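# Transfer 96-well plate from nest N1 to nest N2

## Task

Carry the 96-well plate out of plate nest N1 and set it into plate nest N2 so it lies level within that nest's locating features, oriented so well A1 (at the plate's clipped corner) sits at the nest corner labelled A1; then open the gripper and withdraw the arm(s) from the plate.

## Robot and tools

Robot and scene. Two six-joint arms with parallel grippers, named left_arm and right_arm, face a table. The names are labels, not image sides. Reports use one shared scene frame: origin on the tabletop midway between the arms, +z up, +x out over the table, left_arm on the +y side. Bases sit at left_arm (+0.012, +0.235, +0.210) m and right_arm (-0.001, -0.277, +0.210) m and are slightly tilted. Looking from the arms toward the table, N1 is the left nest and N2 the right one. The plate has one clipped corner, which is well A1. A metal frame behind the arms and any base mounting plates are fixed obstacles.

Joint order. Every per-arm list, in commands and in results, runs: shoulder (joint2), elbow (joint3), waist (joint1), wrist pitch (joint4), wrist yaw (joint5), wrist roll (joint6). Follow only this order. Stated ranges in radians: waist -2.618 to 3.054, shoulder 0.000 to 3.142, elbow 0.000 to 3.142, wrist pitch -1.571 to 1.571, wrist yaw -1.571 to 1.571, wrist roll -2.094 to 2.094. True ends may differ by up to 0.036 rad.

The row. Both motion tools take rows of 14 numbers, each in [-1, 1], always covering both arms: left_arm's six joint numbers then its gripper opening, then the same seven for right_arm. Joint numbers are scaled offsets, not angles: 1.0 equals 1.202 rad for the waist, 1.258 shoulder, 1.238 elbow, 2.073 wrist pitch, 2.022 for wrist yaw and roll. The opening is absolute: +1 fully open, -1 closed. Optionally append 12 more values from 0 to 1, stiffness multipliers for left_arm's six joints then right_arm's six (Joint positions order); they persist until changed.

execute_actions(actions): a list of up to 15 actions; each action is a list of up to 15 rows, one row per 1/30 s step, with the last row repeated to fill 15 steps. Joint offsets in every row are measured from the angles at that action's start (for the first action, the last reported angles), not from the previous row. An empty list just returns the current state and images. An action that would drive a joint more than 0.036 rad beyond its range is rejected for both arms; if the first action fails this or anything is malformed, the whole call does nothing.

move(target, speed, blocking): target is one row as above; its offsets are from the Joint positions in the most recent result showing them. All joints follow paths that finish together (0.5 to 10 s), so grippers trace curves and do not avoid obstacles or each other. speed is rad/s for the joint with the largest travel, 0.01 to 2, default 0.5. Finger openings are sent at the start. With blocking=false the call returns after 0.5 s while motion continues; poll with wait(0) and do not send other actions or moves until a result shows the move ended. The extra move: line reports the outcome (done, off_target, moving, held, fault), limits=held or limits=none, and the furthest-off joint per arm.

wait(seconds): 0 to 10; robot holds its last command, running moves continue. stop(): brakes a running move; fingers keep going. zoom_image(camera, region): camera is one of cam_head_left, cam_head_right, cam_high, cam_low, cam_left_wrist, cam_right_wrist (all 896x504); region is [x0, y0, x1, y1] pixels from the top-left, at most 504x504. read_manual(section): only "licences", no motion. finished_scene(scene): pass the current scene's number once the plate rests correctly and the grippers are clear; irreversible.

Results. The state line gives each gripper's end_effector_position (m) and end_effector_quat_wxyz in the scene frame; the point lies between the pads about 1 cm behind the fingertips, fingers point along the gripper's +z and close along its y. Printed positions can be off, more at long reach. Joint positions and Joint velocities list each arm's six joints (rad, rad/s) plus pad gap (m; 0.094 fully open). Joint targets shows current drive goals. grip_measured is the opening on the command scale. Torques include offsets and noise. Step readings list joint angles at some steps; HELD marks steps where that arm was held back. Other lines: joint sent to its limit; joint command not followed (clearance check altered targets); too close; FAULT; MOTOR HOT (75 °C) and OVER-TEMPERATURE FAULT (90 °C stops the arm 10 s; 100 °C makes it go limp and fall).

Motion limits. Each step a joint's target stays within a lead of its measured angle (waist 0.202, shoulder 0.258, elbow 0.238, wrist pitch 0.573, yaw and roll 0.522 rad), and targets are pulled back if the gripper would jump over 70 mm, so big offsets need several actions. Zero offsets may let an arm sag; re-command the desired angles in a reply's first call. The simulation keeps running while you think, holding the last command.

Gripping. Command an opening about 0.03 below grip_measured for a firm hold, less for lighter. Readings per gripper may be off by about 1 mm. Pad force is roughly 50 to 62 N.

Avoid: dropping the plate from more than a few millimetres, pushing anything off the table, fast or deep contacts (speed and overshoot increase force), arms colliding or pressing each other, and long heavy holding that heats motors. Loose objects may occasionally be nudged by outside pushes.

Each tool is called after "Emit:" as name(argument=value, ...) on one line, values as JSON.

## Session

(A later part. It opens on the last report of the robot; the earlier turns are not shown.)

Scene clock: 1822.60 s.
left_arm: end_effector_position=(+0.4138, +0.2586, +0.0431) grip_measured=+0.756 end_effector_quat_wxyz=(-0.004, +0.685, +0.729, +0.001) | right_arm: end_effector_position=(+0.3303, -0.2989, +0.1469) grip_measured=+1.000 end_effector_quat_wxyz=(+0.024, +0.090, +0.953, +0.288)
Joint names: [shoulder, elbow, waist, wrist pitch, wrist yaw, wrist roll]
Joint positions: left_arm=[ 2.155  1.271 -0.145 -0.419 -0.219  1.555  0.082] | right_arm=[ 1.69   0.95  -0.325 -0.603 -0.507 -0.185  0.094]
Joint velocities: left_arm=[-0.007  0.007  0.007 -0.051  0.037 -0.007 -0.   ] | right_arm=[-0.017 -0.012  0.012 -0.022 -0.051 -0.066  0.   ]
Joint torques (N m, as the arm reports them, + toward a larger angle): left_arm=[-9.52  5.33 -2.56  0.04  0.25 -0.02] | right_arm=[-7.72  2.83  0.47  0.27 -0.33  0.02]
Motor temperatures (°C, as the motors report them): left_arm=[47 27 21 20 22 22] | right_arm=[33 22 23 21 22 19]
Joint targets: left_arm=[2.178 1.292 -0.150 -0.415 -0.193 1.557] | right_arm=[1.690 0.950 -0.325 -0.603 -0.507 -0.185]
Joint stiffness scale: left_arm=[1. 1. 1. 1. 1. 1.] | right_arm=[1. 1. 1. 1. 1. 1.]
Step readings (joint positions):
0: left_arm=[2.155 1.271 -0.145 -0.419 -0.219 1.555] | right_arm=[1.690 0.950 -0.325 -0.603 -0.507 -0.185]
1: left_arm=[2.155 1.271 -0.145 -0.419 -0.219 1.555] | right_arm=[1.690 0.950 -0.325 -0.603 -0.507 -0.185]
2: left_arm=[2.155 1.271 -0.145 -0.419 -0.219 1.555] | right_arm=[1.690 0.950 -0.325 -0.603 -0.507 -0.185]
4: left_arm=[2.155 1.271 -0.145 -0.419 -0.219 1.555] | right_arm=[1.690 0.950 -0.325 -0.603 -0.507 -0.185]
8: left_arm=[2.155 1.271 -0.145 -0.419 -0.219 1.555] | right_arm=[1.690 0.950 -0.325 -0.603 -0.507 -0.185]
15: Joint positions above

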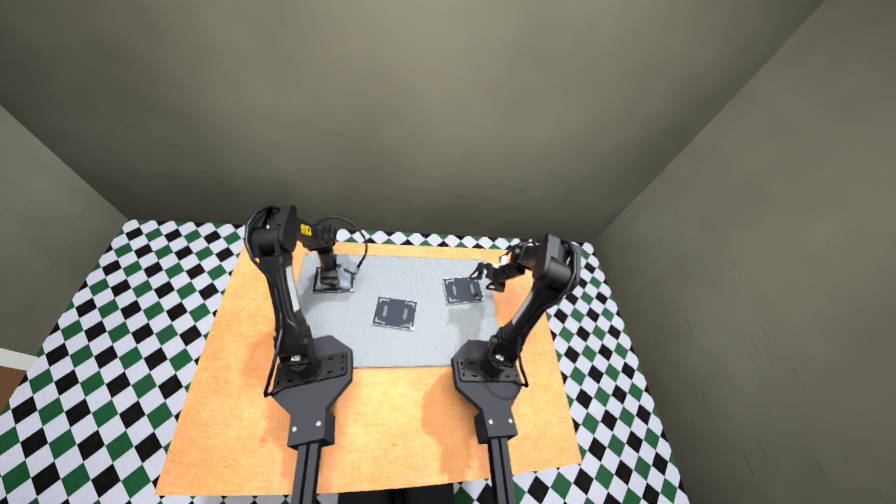

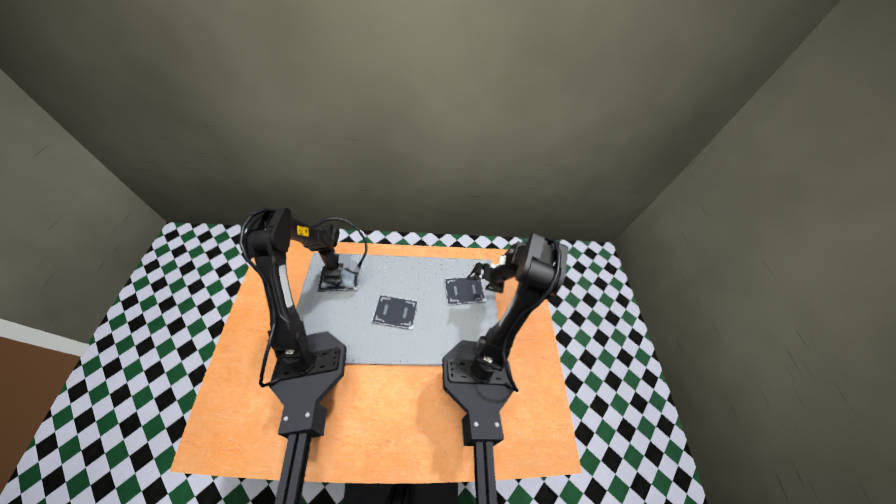

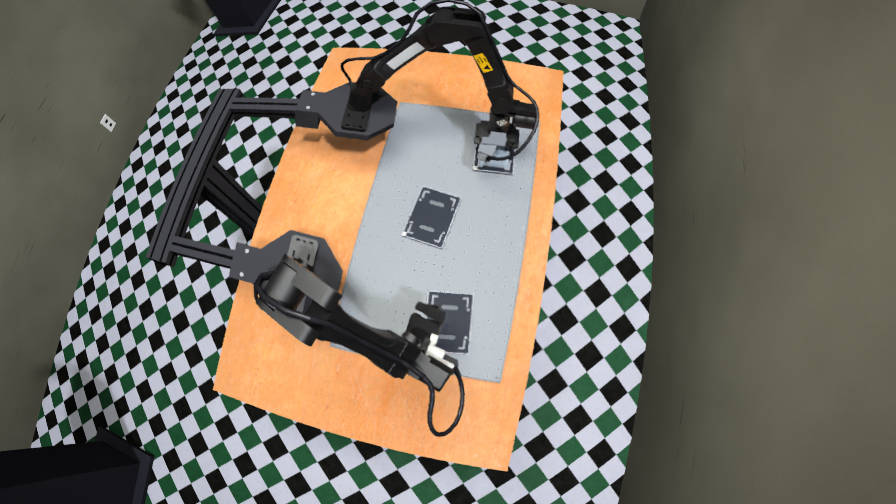

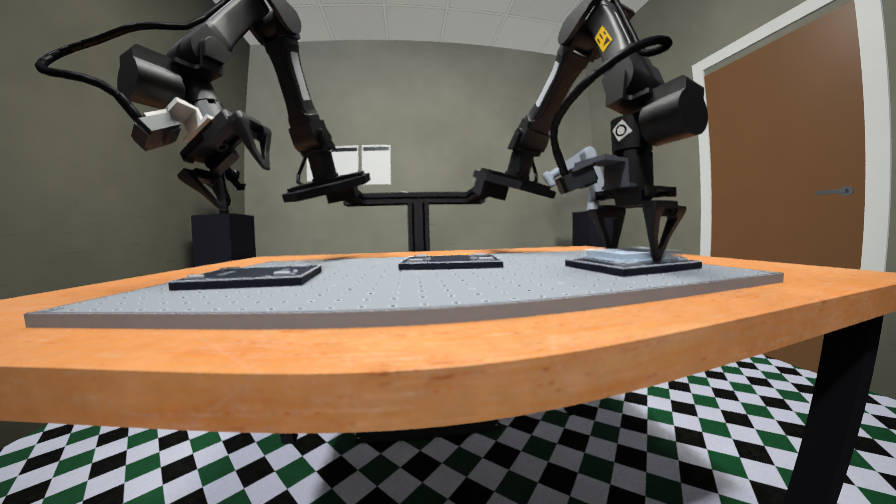

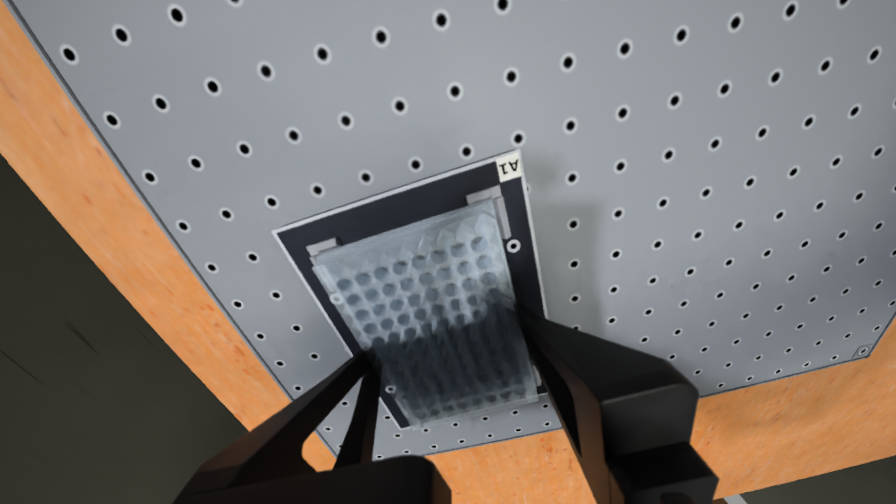

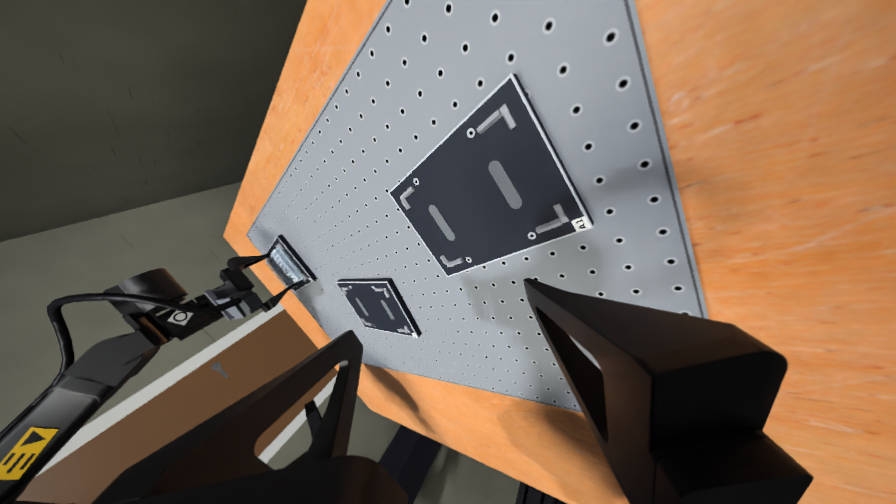

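Emit:
execute_actions(actions=[])

Scene clock: 1843.20 s.
left_arm: end_effector_position=(+0.4138, +0.2586, +0.0431) grip_measured=+0.756 end_effector_quat_wxyz=(-0.004, +0.685, +0.729, +0.001) | right_arm: end_effector_position=(+0.3303, -0.2989, +0.1469) grip_measured=+1.000 end_effector_quat_wxyz=(+0.024, +0.090, +0.953, +0.288)
Joint names: [shoulder, elbow, waist, wrist pitch, wrist yaw, wrist roll]
Joint positions: left_arm=[ 2.155  1.271 -0.145 -0.419 -0.219  1.555  0.082] | right_arm=[ 1.69   0.95  -0.325 -0.603 -0.507 -0.185  0.094]
Joint velocities: left_arm=[-0.012  0.007 -0.002 -0.007  0.022 -0.022 -0.001] | right_arm=[ 0.007 -0.017 -0.002 -0.007 -0.066 -0.022  0.   ]
Joint torques (N m, as the arm reports them, + toward a larger angle): left_arm=[-9.53  5.32 -2.55  0.04  0.25 -0.02] | right_arm=[-7.69  2.82  0.46  0.27 -0.32  0.03]
Motor temperatures (°C, as the motors report them): left_arm=[47 27 21 20 23 22] | right_arm=[33 22 23 21 22 19]
Joint targets: left_arm=[2.178 1.292 -0.150 -0.415 -0.193 1.557] | right_arm=[1.690 0.950 -0.325 -0.603 -0.507 -0.185]
Joint stiffness scale: left_arm=[1. 1. 1. 1. 1. 1.] | right_arm=[1. 1. 1. 1. 1. 1.]

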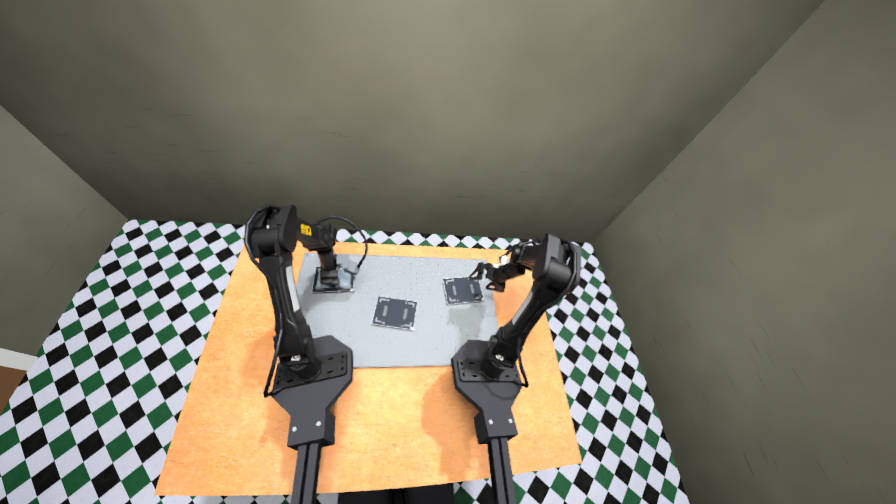

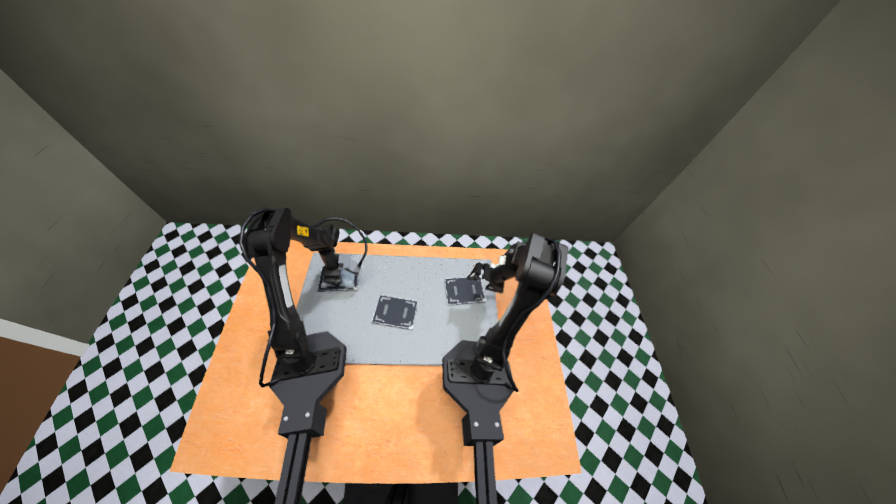

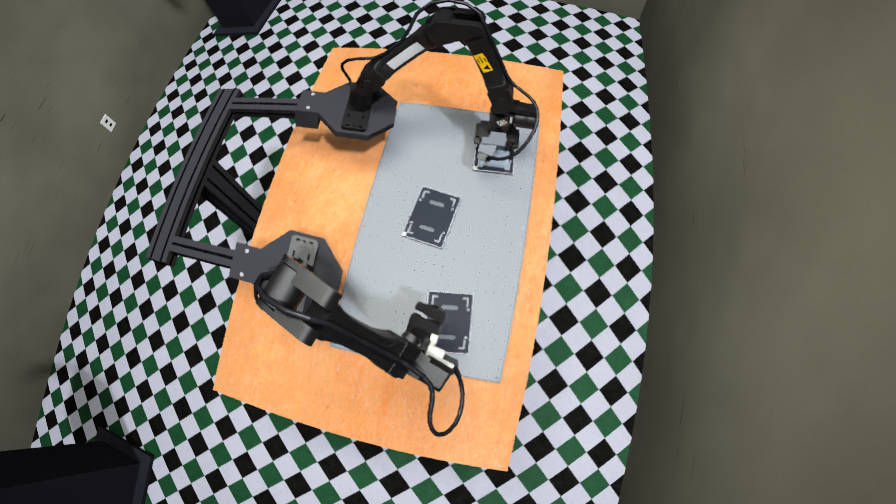

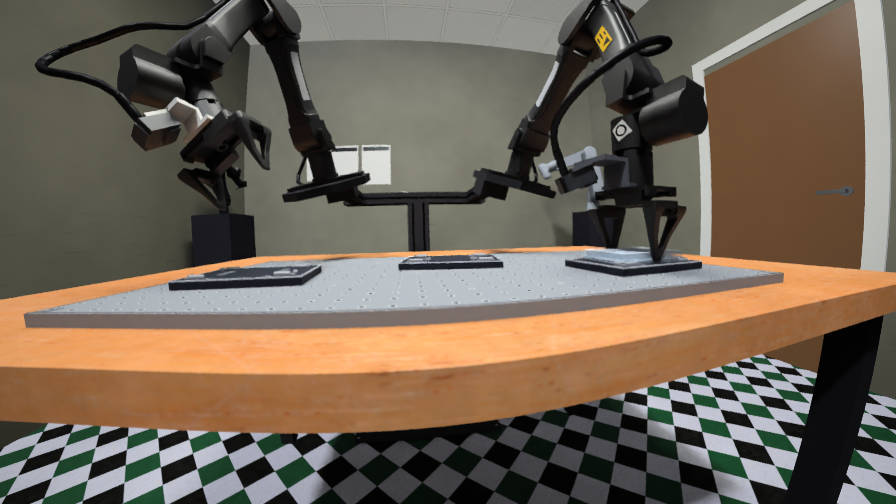

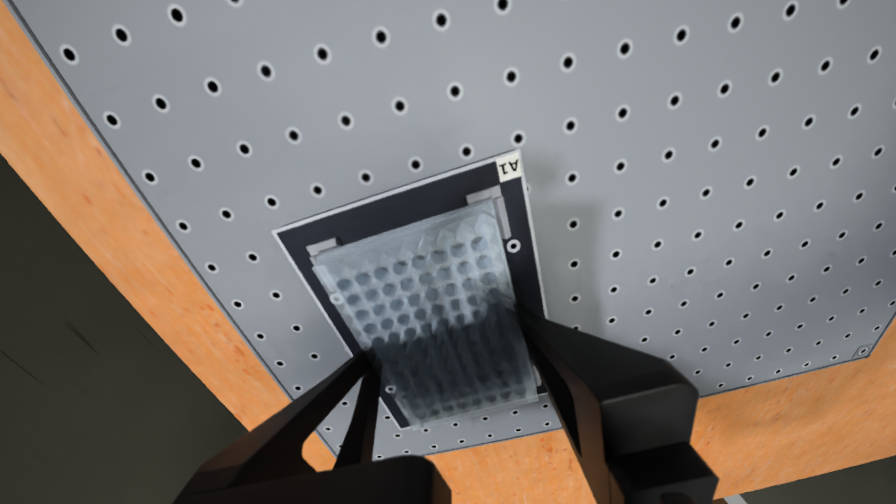

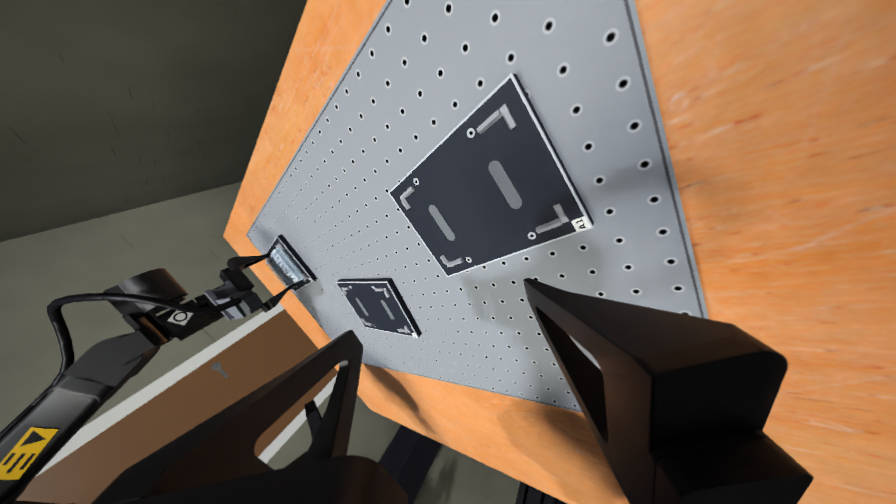

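Emit:
zoom_image(camera="cam_low", region=[560,235,710,285])

Emit:
zoom_image(camera="cam_left_wrist", region=[270,140,570,450])

Region (560, 235, 710, 285) of cam_low's 896x504 image, scaled by 3.360, with more detail than that image has.

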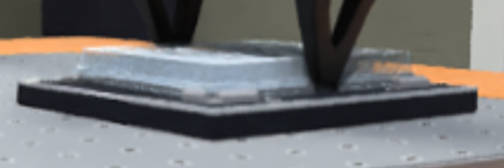

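Region (270, 140, 570, 450) of cam_left_wrist's 896x504 image, scaled by 1.626, with more detail than that image has; it fills the left 488 columns of this view, and the rest is white.

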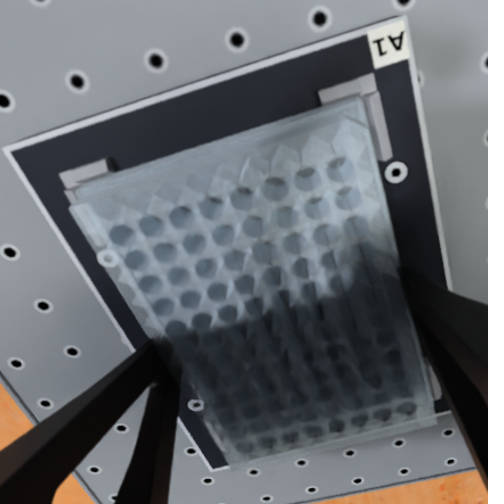

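Emit:
move(target=[-0.0245,0.017,0.003,-0.015,-0.001,0.001,0.725,0,0,0,0,0,0,1], speed=0.04)

Scene clock: 1849.70 s.
left_arm: end_effector_position=(+0.4138, +0.2590, +0.0449) grip_measured=+0.756 end_effector_quat_wxyz=(-0.004, +0.685, +0.729, +0.000) | right_arm: end_effector_position=(+0.3303, -0.2989, +0.1468) grip_measured=+1.000 end_effector_quat_wxyz=(+0.024, +0.090, +0.953, +0.288)
Joint names: [shoulder, elbow, waist, wrist pitch, wrist yaw, wrist roll]
Joint positions: left_arm=[ 2.15   1.271 -0.145 -0.425 -0.219  1.555  0.082] | right_arm=[ 1.69   0.95  -0.325 -0.603 -0.506 -0.185  0.094]
Joint velocities: left_arm=[ 0.012  0.002  0.012 -0.007  0.066  0.022 -0.   ] | right_arm=[-0.007  0.007 -0.002 -0.007  0.007  0.051  0.   ]
Joint torques (N m, as the arm reports them, + toward a larger angle): left_arm=[-13.54   5.34  -1.85  -0.24  -0.05  -0.02] | right_arm=[-7.68  2.86  0.46  0.27 -0.33  0.01]
Motor temperatures (°C, as the motors report them): left_arm=[47 27 21 20 23 22] | right_arm=[33 22 23 21 22 19]
Joint targets: left_arm=[2.125 1.292 -0.141 -0.450 -0.221 1.557] | right_arm=[1.690 0.950 -0.325 -0.603 -0.507 -0.185]
Joint stiffness scale: left_arm=[1. 1. 1. 1. 1. 1.] | right_arm=[1. 1. 1. 1. 1. 1.]
move: off_target (left_arm); limits=none; left_arm: farthest joint: the shoulder, 0.026 radians from its target (0.031 radians at the start); right_arm: farthest joint: the wrist yaw, 0.001 radians from its target (0.000 radians at the start)

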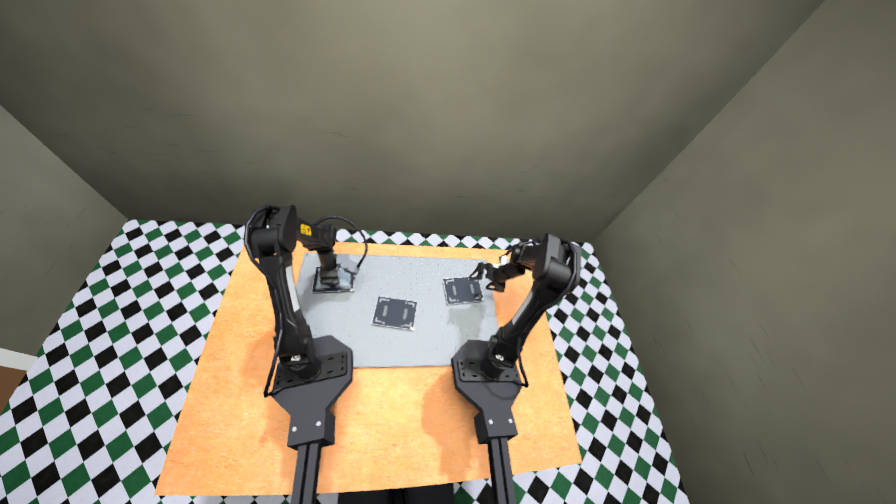

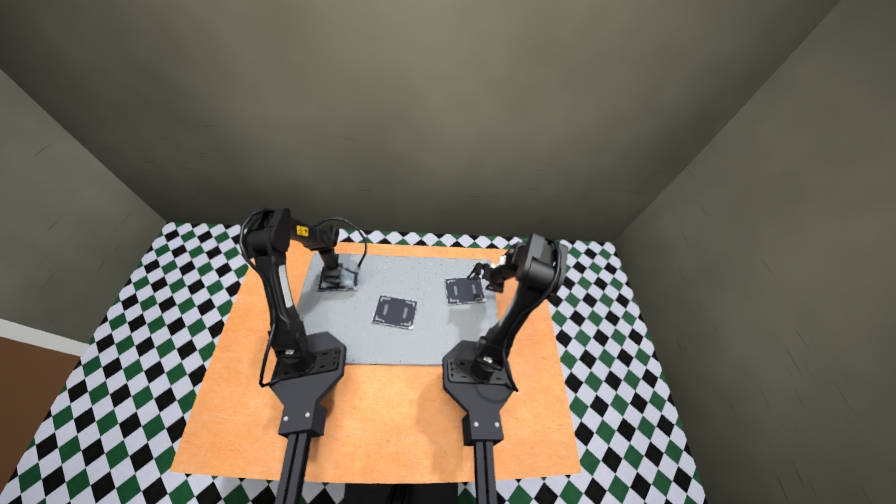

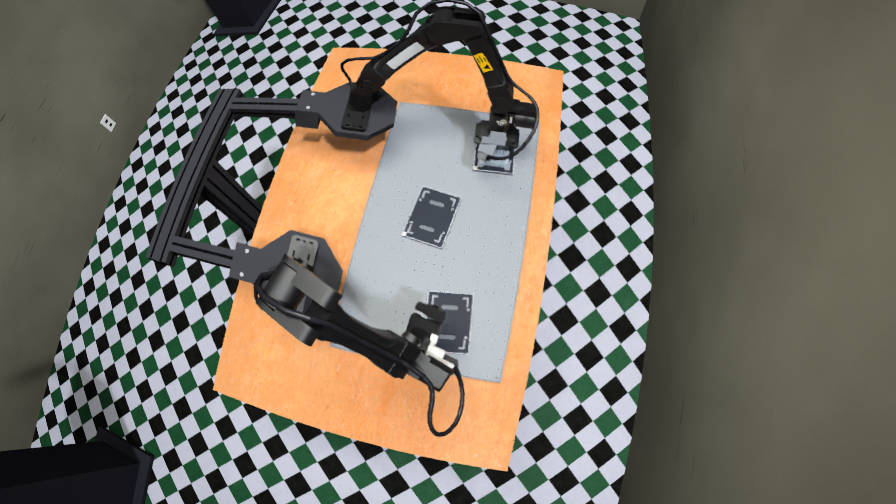

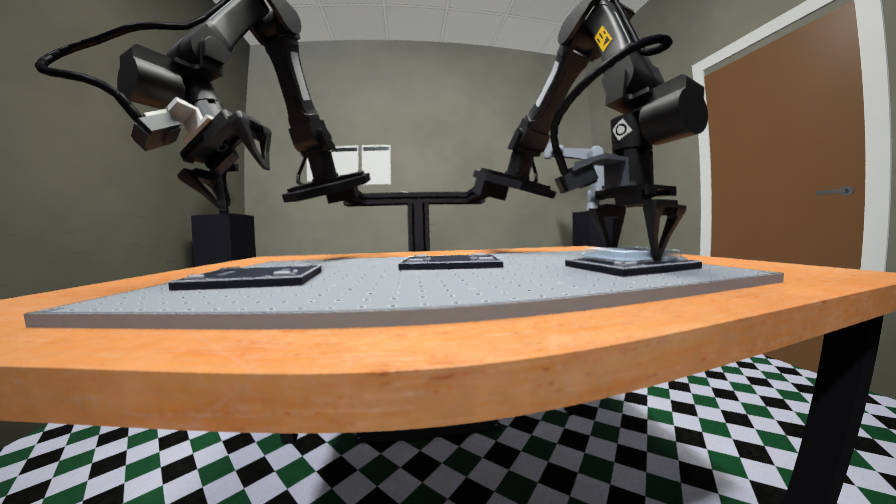

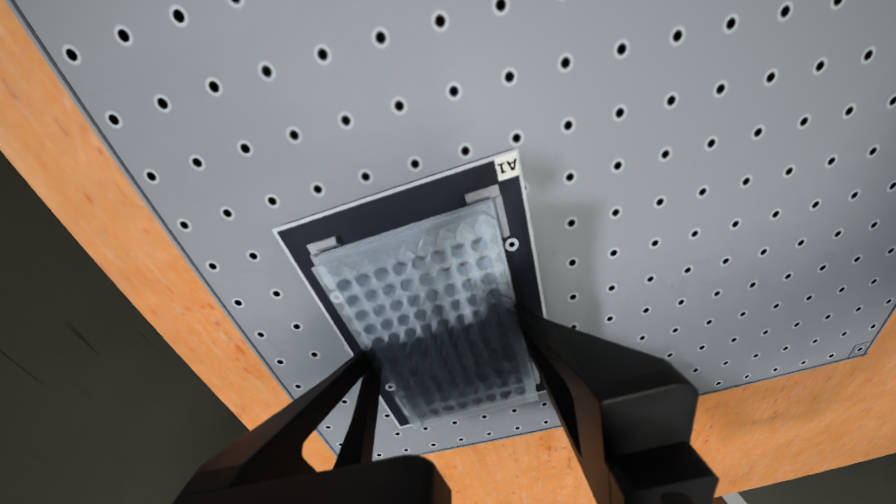

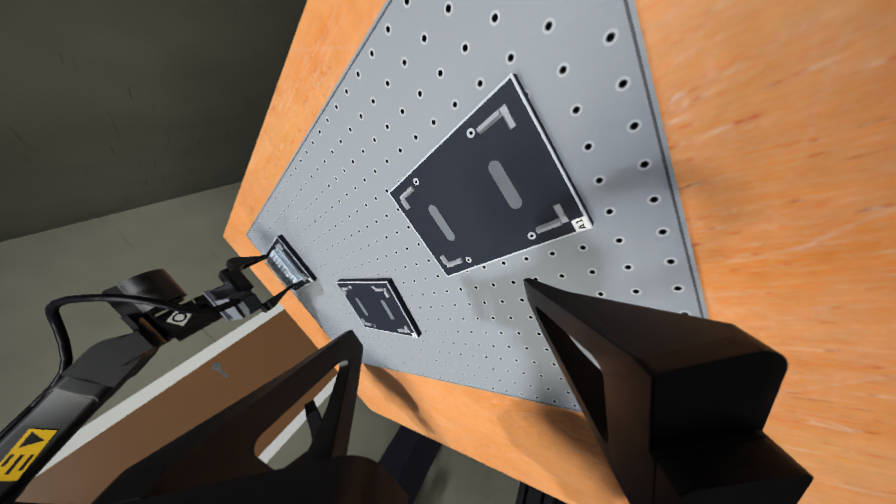

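Emit:
execute_actions(actions=[[[-0.008,0.017,0,-0.006,0.004,0.001,0.725,0,0,0,0,0,0,1],[-0.008,0.017,0,-0.006,0.006,0.001,0.725,0,0,0,0,0,0,1],[-0.008,0.017,0,-0.006,0.007,0.001,0.725,0,0,0,0,0,0,1],[-0.008,0.017,0,-0.006,0.008,0.001,0.725,0,0,0,0,0,0,1],[-0.008,0.017,0,-0.006,0.009,0.001,0.725,0,0,0,0,0,0,1],[-0.008,0.017,0,-0.006,0.010,0.001,0.725,0,0,0,0,0,0,1],[-0.008,0.017,0,-0.006,0.011,0.001,0.725,0,0,0,0,0,0,1],[-0.008,0.017,0,-0.006,0.0115,0.001,0.725,0,0,0,0,0,0,1],[-0.008,0.017,0,-0.006,0.012,0.001,0.725,0,0,0,0,0,0,1]]])

Scene clock: 1860.67 s.
left_arm: end_effector_position=(+0.4138, +0.2589, +0.0449) grip_measured=+0.756 end_effector_quat_wxyz=(-0.004, +0.685, +0.729, +0.000) | right_arm: end_effector_position=(+0.3303, -0.2990, +0.1468) grip_measured=+1.000 end_effector_quat_wxyz=(+0.024, +0.090, +0.953, +0.288)
Joint names: [shoulder, elbow, waist, wrist pitch, wrist yaw, wrist roll]
Joint positions: left_arm=[ 2.15   1.271 -0.145 -0.425 -0.219  1.555  0.082] | right_arm=[ 1.69   0.95  -0.325 -0.603 -0.506 -0.185  0.094]
Joint velocities: left_arm=[ 0.002  0.007 -0.012 -0.007 -0.066 -0.022 -0.001] | right_arm=[-0.022 -0.002  0.002  0.007  0.007 -0.051  0.   ]
Joint torques (N m, as the arm reports them, + toward a larger angle): left_arm=[-12.22   5.34  -2.16  -0.12   0.23  -0.02] | right_arm=[-7.73  2.81  0.45  0.28 -0.34  0.02]
Motor temperatures (°C, as the motors report them): left_arm=[50 27 21 20 22 22] | right_arm=[33 22 23 21 22 19]
Joint targets: left_arm=[2.140 1.292 -0.145 -0.437 -0.195 1.557] | right_arm=[1.690 0.950 -0.325 -0.603 -0.506 -0.185]
Joint stiffness scale: left_arm=[1. 1. 1. 1. 1. 1.] | right_arm=[1. 1. 1. 1. 1. 1.]
Step readings (joint positions):
0: left_arm=[2.150 1.271 -0.145 -0.425 -0.219 1.555] | right_arm=[1.690 0.950 -0.325 -0.603 -0.506 -0.185]
1: left_arm=[2.150 1.271 -0.145 -0.425 -0.219 1.555] | right_arm=[1.690 0.950 -0.325 -0.603 -0.506 -0.185]
2: left_arm=[2.150 1.271 -0.145 -0.425 -0.219 1.555] | right_arm=[1.690 0.950 -0.325 -0.603 -0.506 -0.185]
4: left_arm=[2.150 1.271 -0.145 -0.425 -0.219 1.555] | right_arm=[1.690 0.950 -0.325 -0.603 -0.506 -0.185]
8: left_arm=[2.150 1.271 -0.145 -0.425 -0.219 1.555] | right_arm=[1.690 0.950 -0.325 -0.603 -0.506 -0.185]
15: Joint positions above

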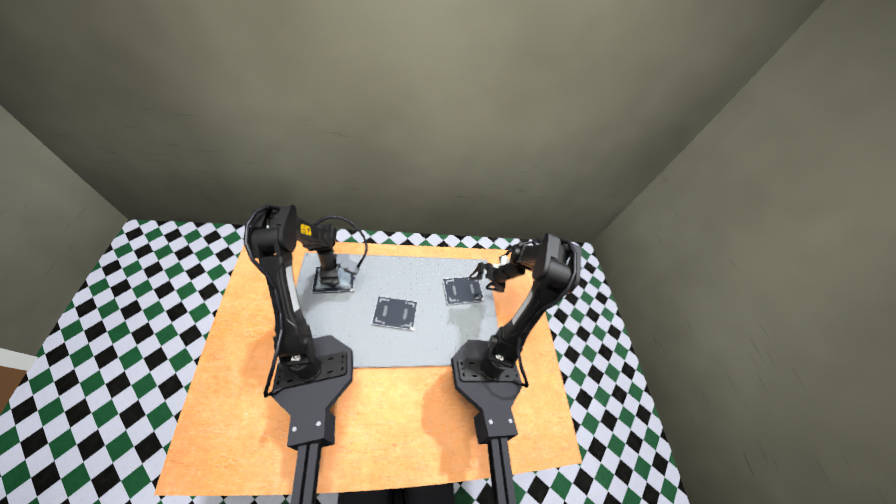

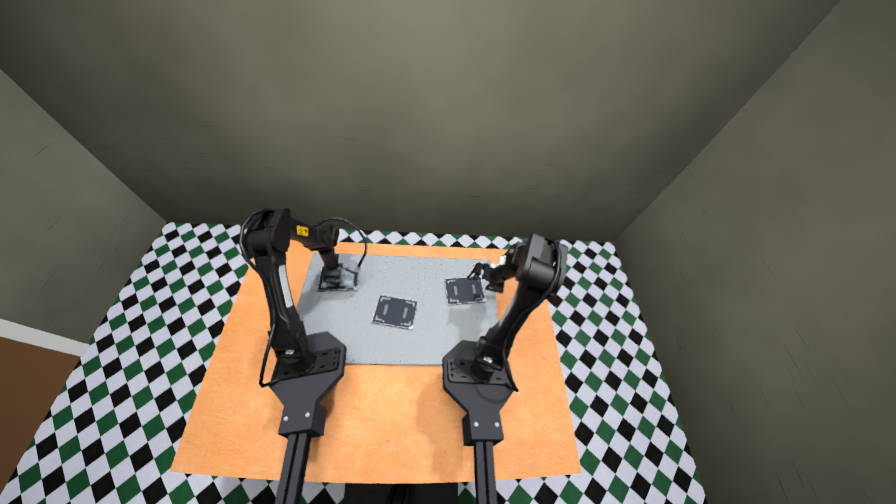

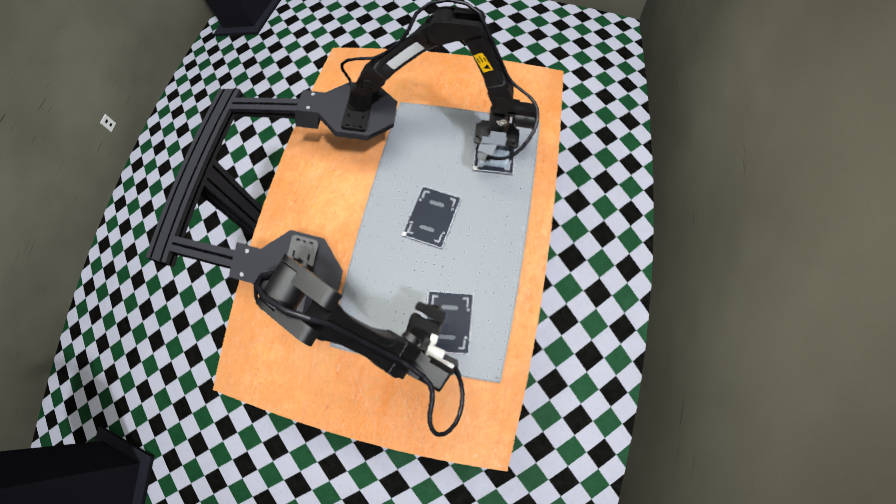

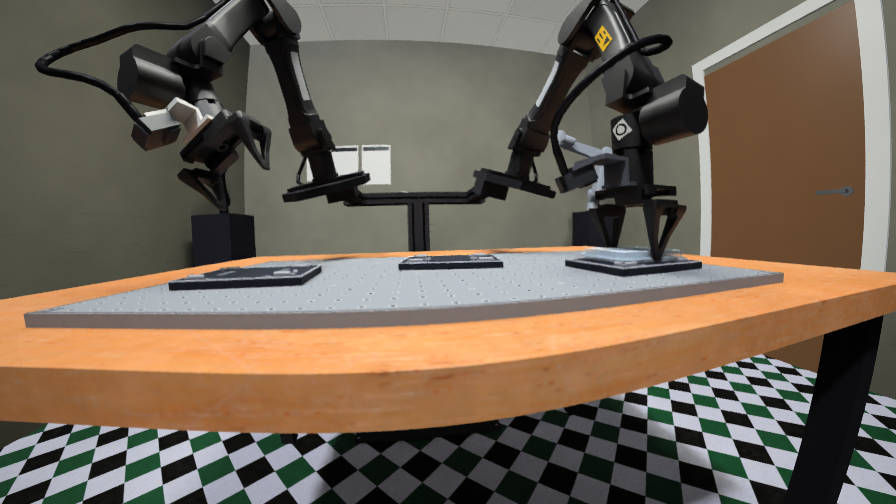

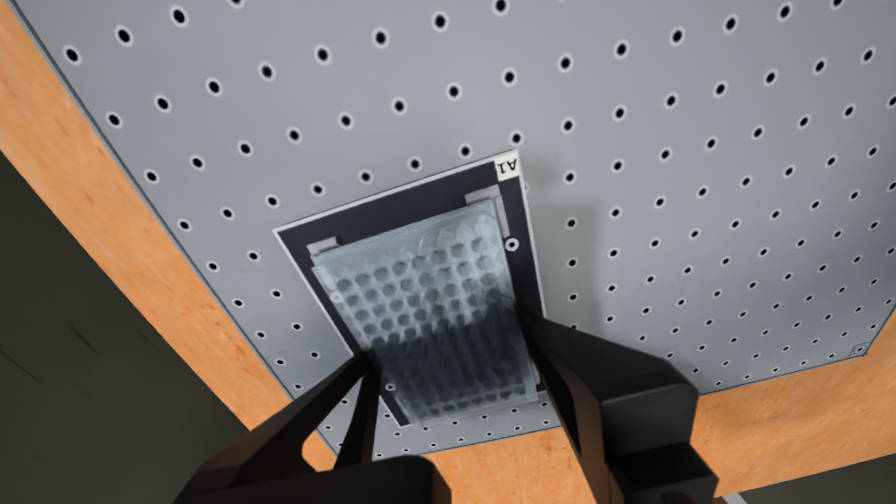

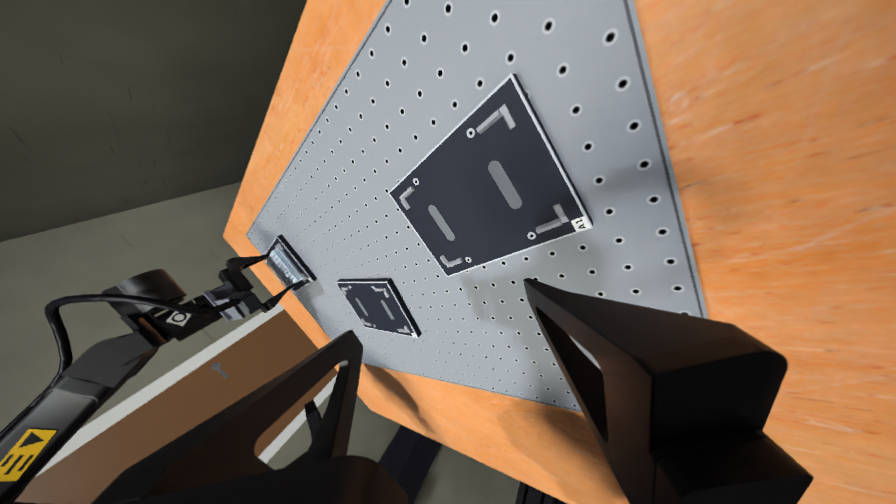

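Emit:
move(target=[-0.0255,0.017,0.003,-0.016,0.002,0.001,0.725,0,0,0,0,0,0,1], speed=0.04)

Emit:
zoom_image(camera="cam_left_wrist", region=[270,140,570,450])

Emit:
zoom_image(camera="cam_low", region=[560,235,710,285])

Scene clock: 1867.53 s.
left_arm: end_effector_position=(+0.4136, +0.2589, +0.0449) grip_measured=+0.756 end_effector_quat_wxyz=(-0.004, +0.685, +0.728, +0.000) | right_arm: end_effector_position=(+0.3303, -0.2990, +0.1468) grip_measured=+1.000 end_effector_quat_wxyz=(+0.023, +0.090, +0.953, +0.287)
Joint names: [shoulder, elbow, waist, wrist pitch, wrist yaw, wrist roll]
Joint positions: left_arm=[ 2.15   1.271 -0.145 -0.425 -0.219  1.555  0.082] | right_arm=[ 1.69   0.95  -0.325 -0.603 -0.506 -0.185  0.094]
Joint velocities: left_arm=[-0.002 -0.002 -0.002  0.037  0.007  0.007 -0.   ] | right_arm=[ 0.002  0.007 -0.002  0.022 -0.007  0.081  0.   ]
Joint torques (N m, as the arm reports them, + toward a larger angle): left_arm=[-14.06   5.34  -1.86  -0.31   0.02  -0.02] | right_arm=[-7.7   2.86  0.46  0.26 -0.34  0.02]
Motor temperatures (°C, as the motors report them): left_arm=[50 27 21 20 23 22] | right_arm=[33 22 23 21 22 19]
Joint targets: left_arm=[2.118 1.292 -0.141 -0.458 -0.215 1.557] | right_arm=[1.690 0.950 -0.325 -0.603 -0.506 -0.185]
Joint stiffness scale: left_arm=[1. 1. 1. 1. 1. 1.] | right_arm=[1. 1. 1. 1. 1. 1.]
move: off_target (left_arm); limits=none; left_arm: farthest joint: the shoulder, 0.033 radians from its target (0.033 radians at the start); right_arm: farthest joint: the waist, 0.000 radians from its target (0.000 radians at the start)

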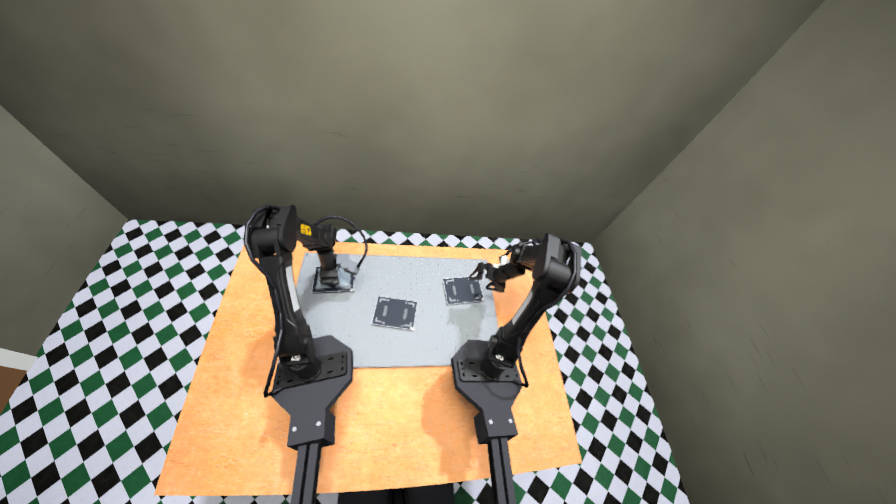

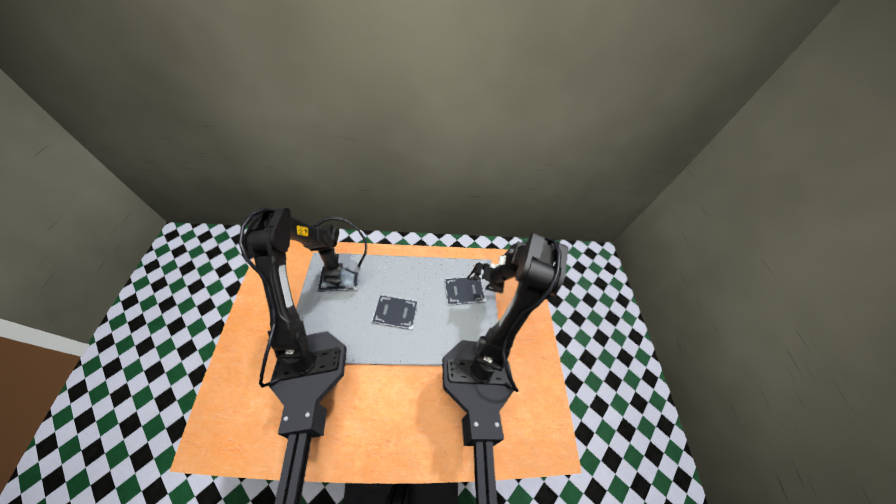

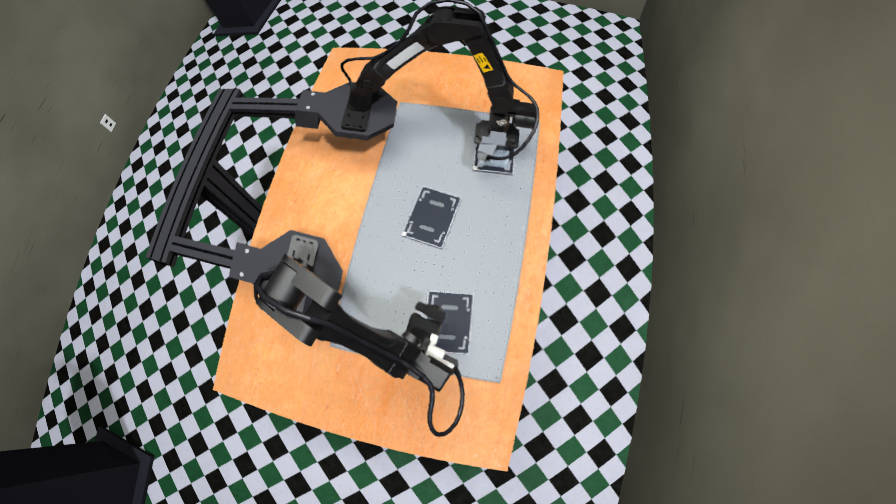

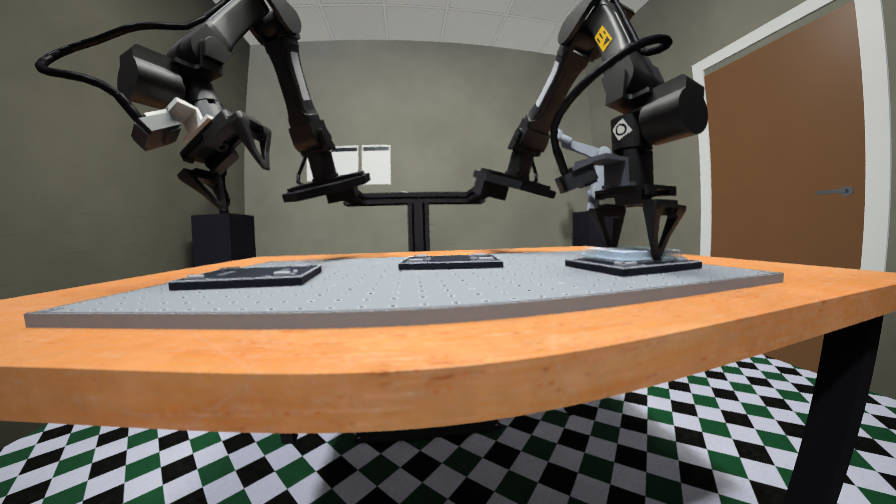

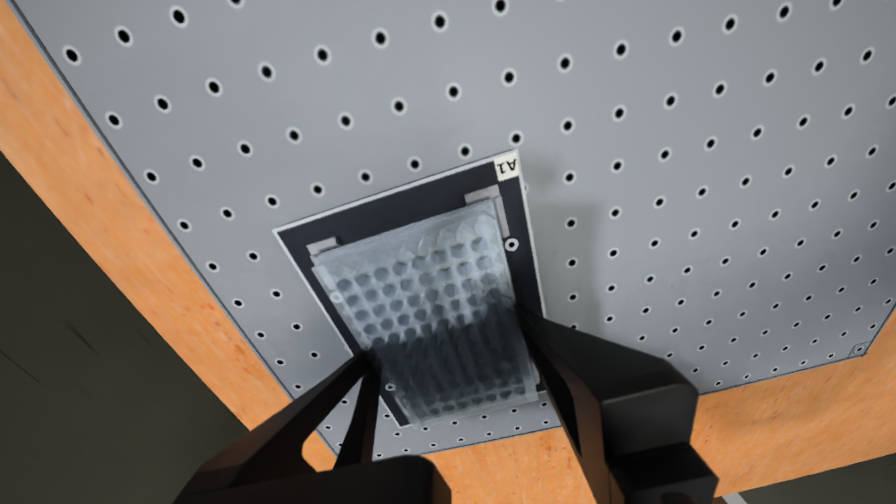

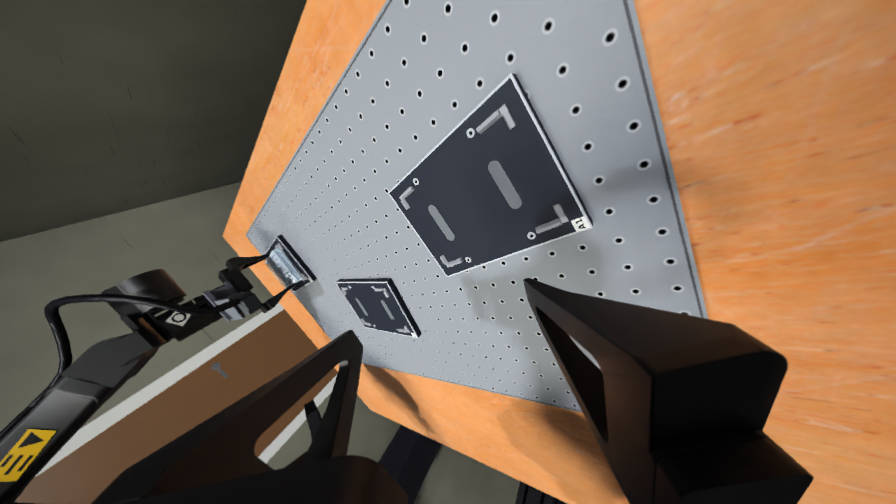

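Region (270, 140, 570, 450) of cam_left_wrist's 896x504 image, scaled by 1.626, with more detail than that image has; it fills the left 488 columns of this view, and the rest is white.

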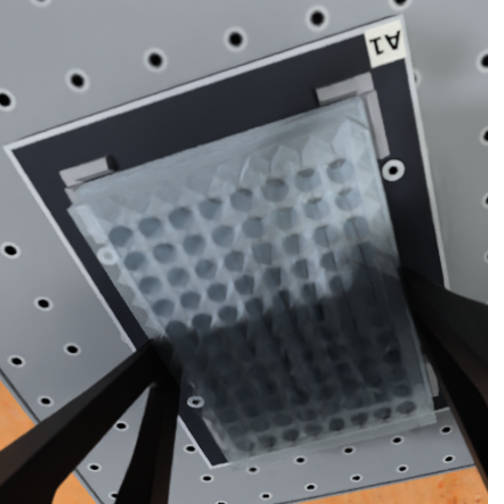

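Region (560, 235, 710, 285) of cam_low's 896x504 image, scaled by 3.360, with more detail than that image has.

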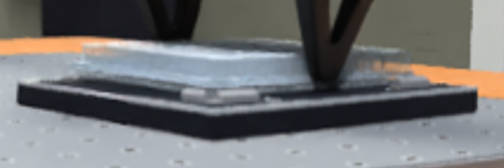

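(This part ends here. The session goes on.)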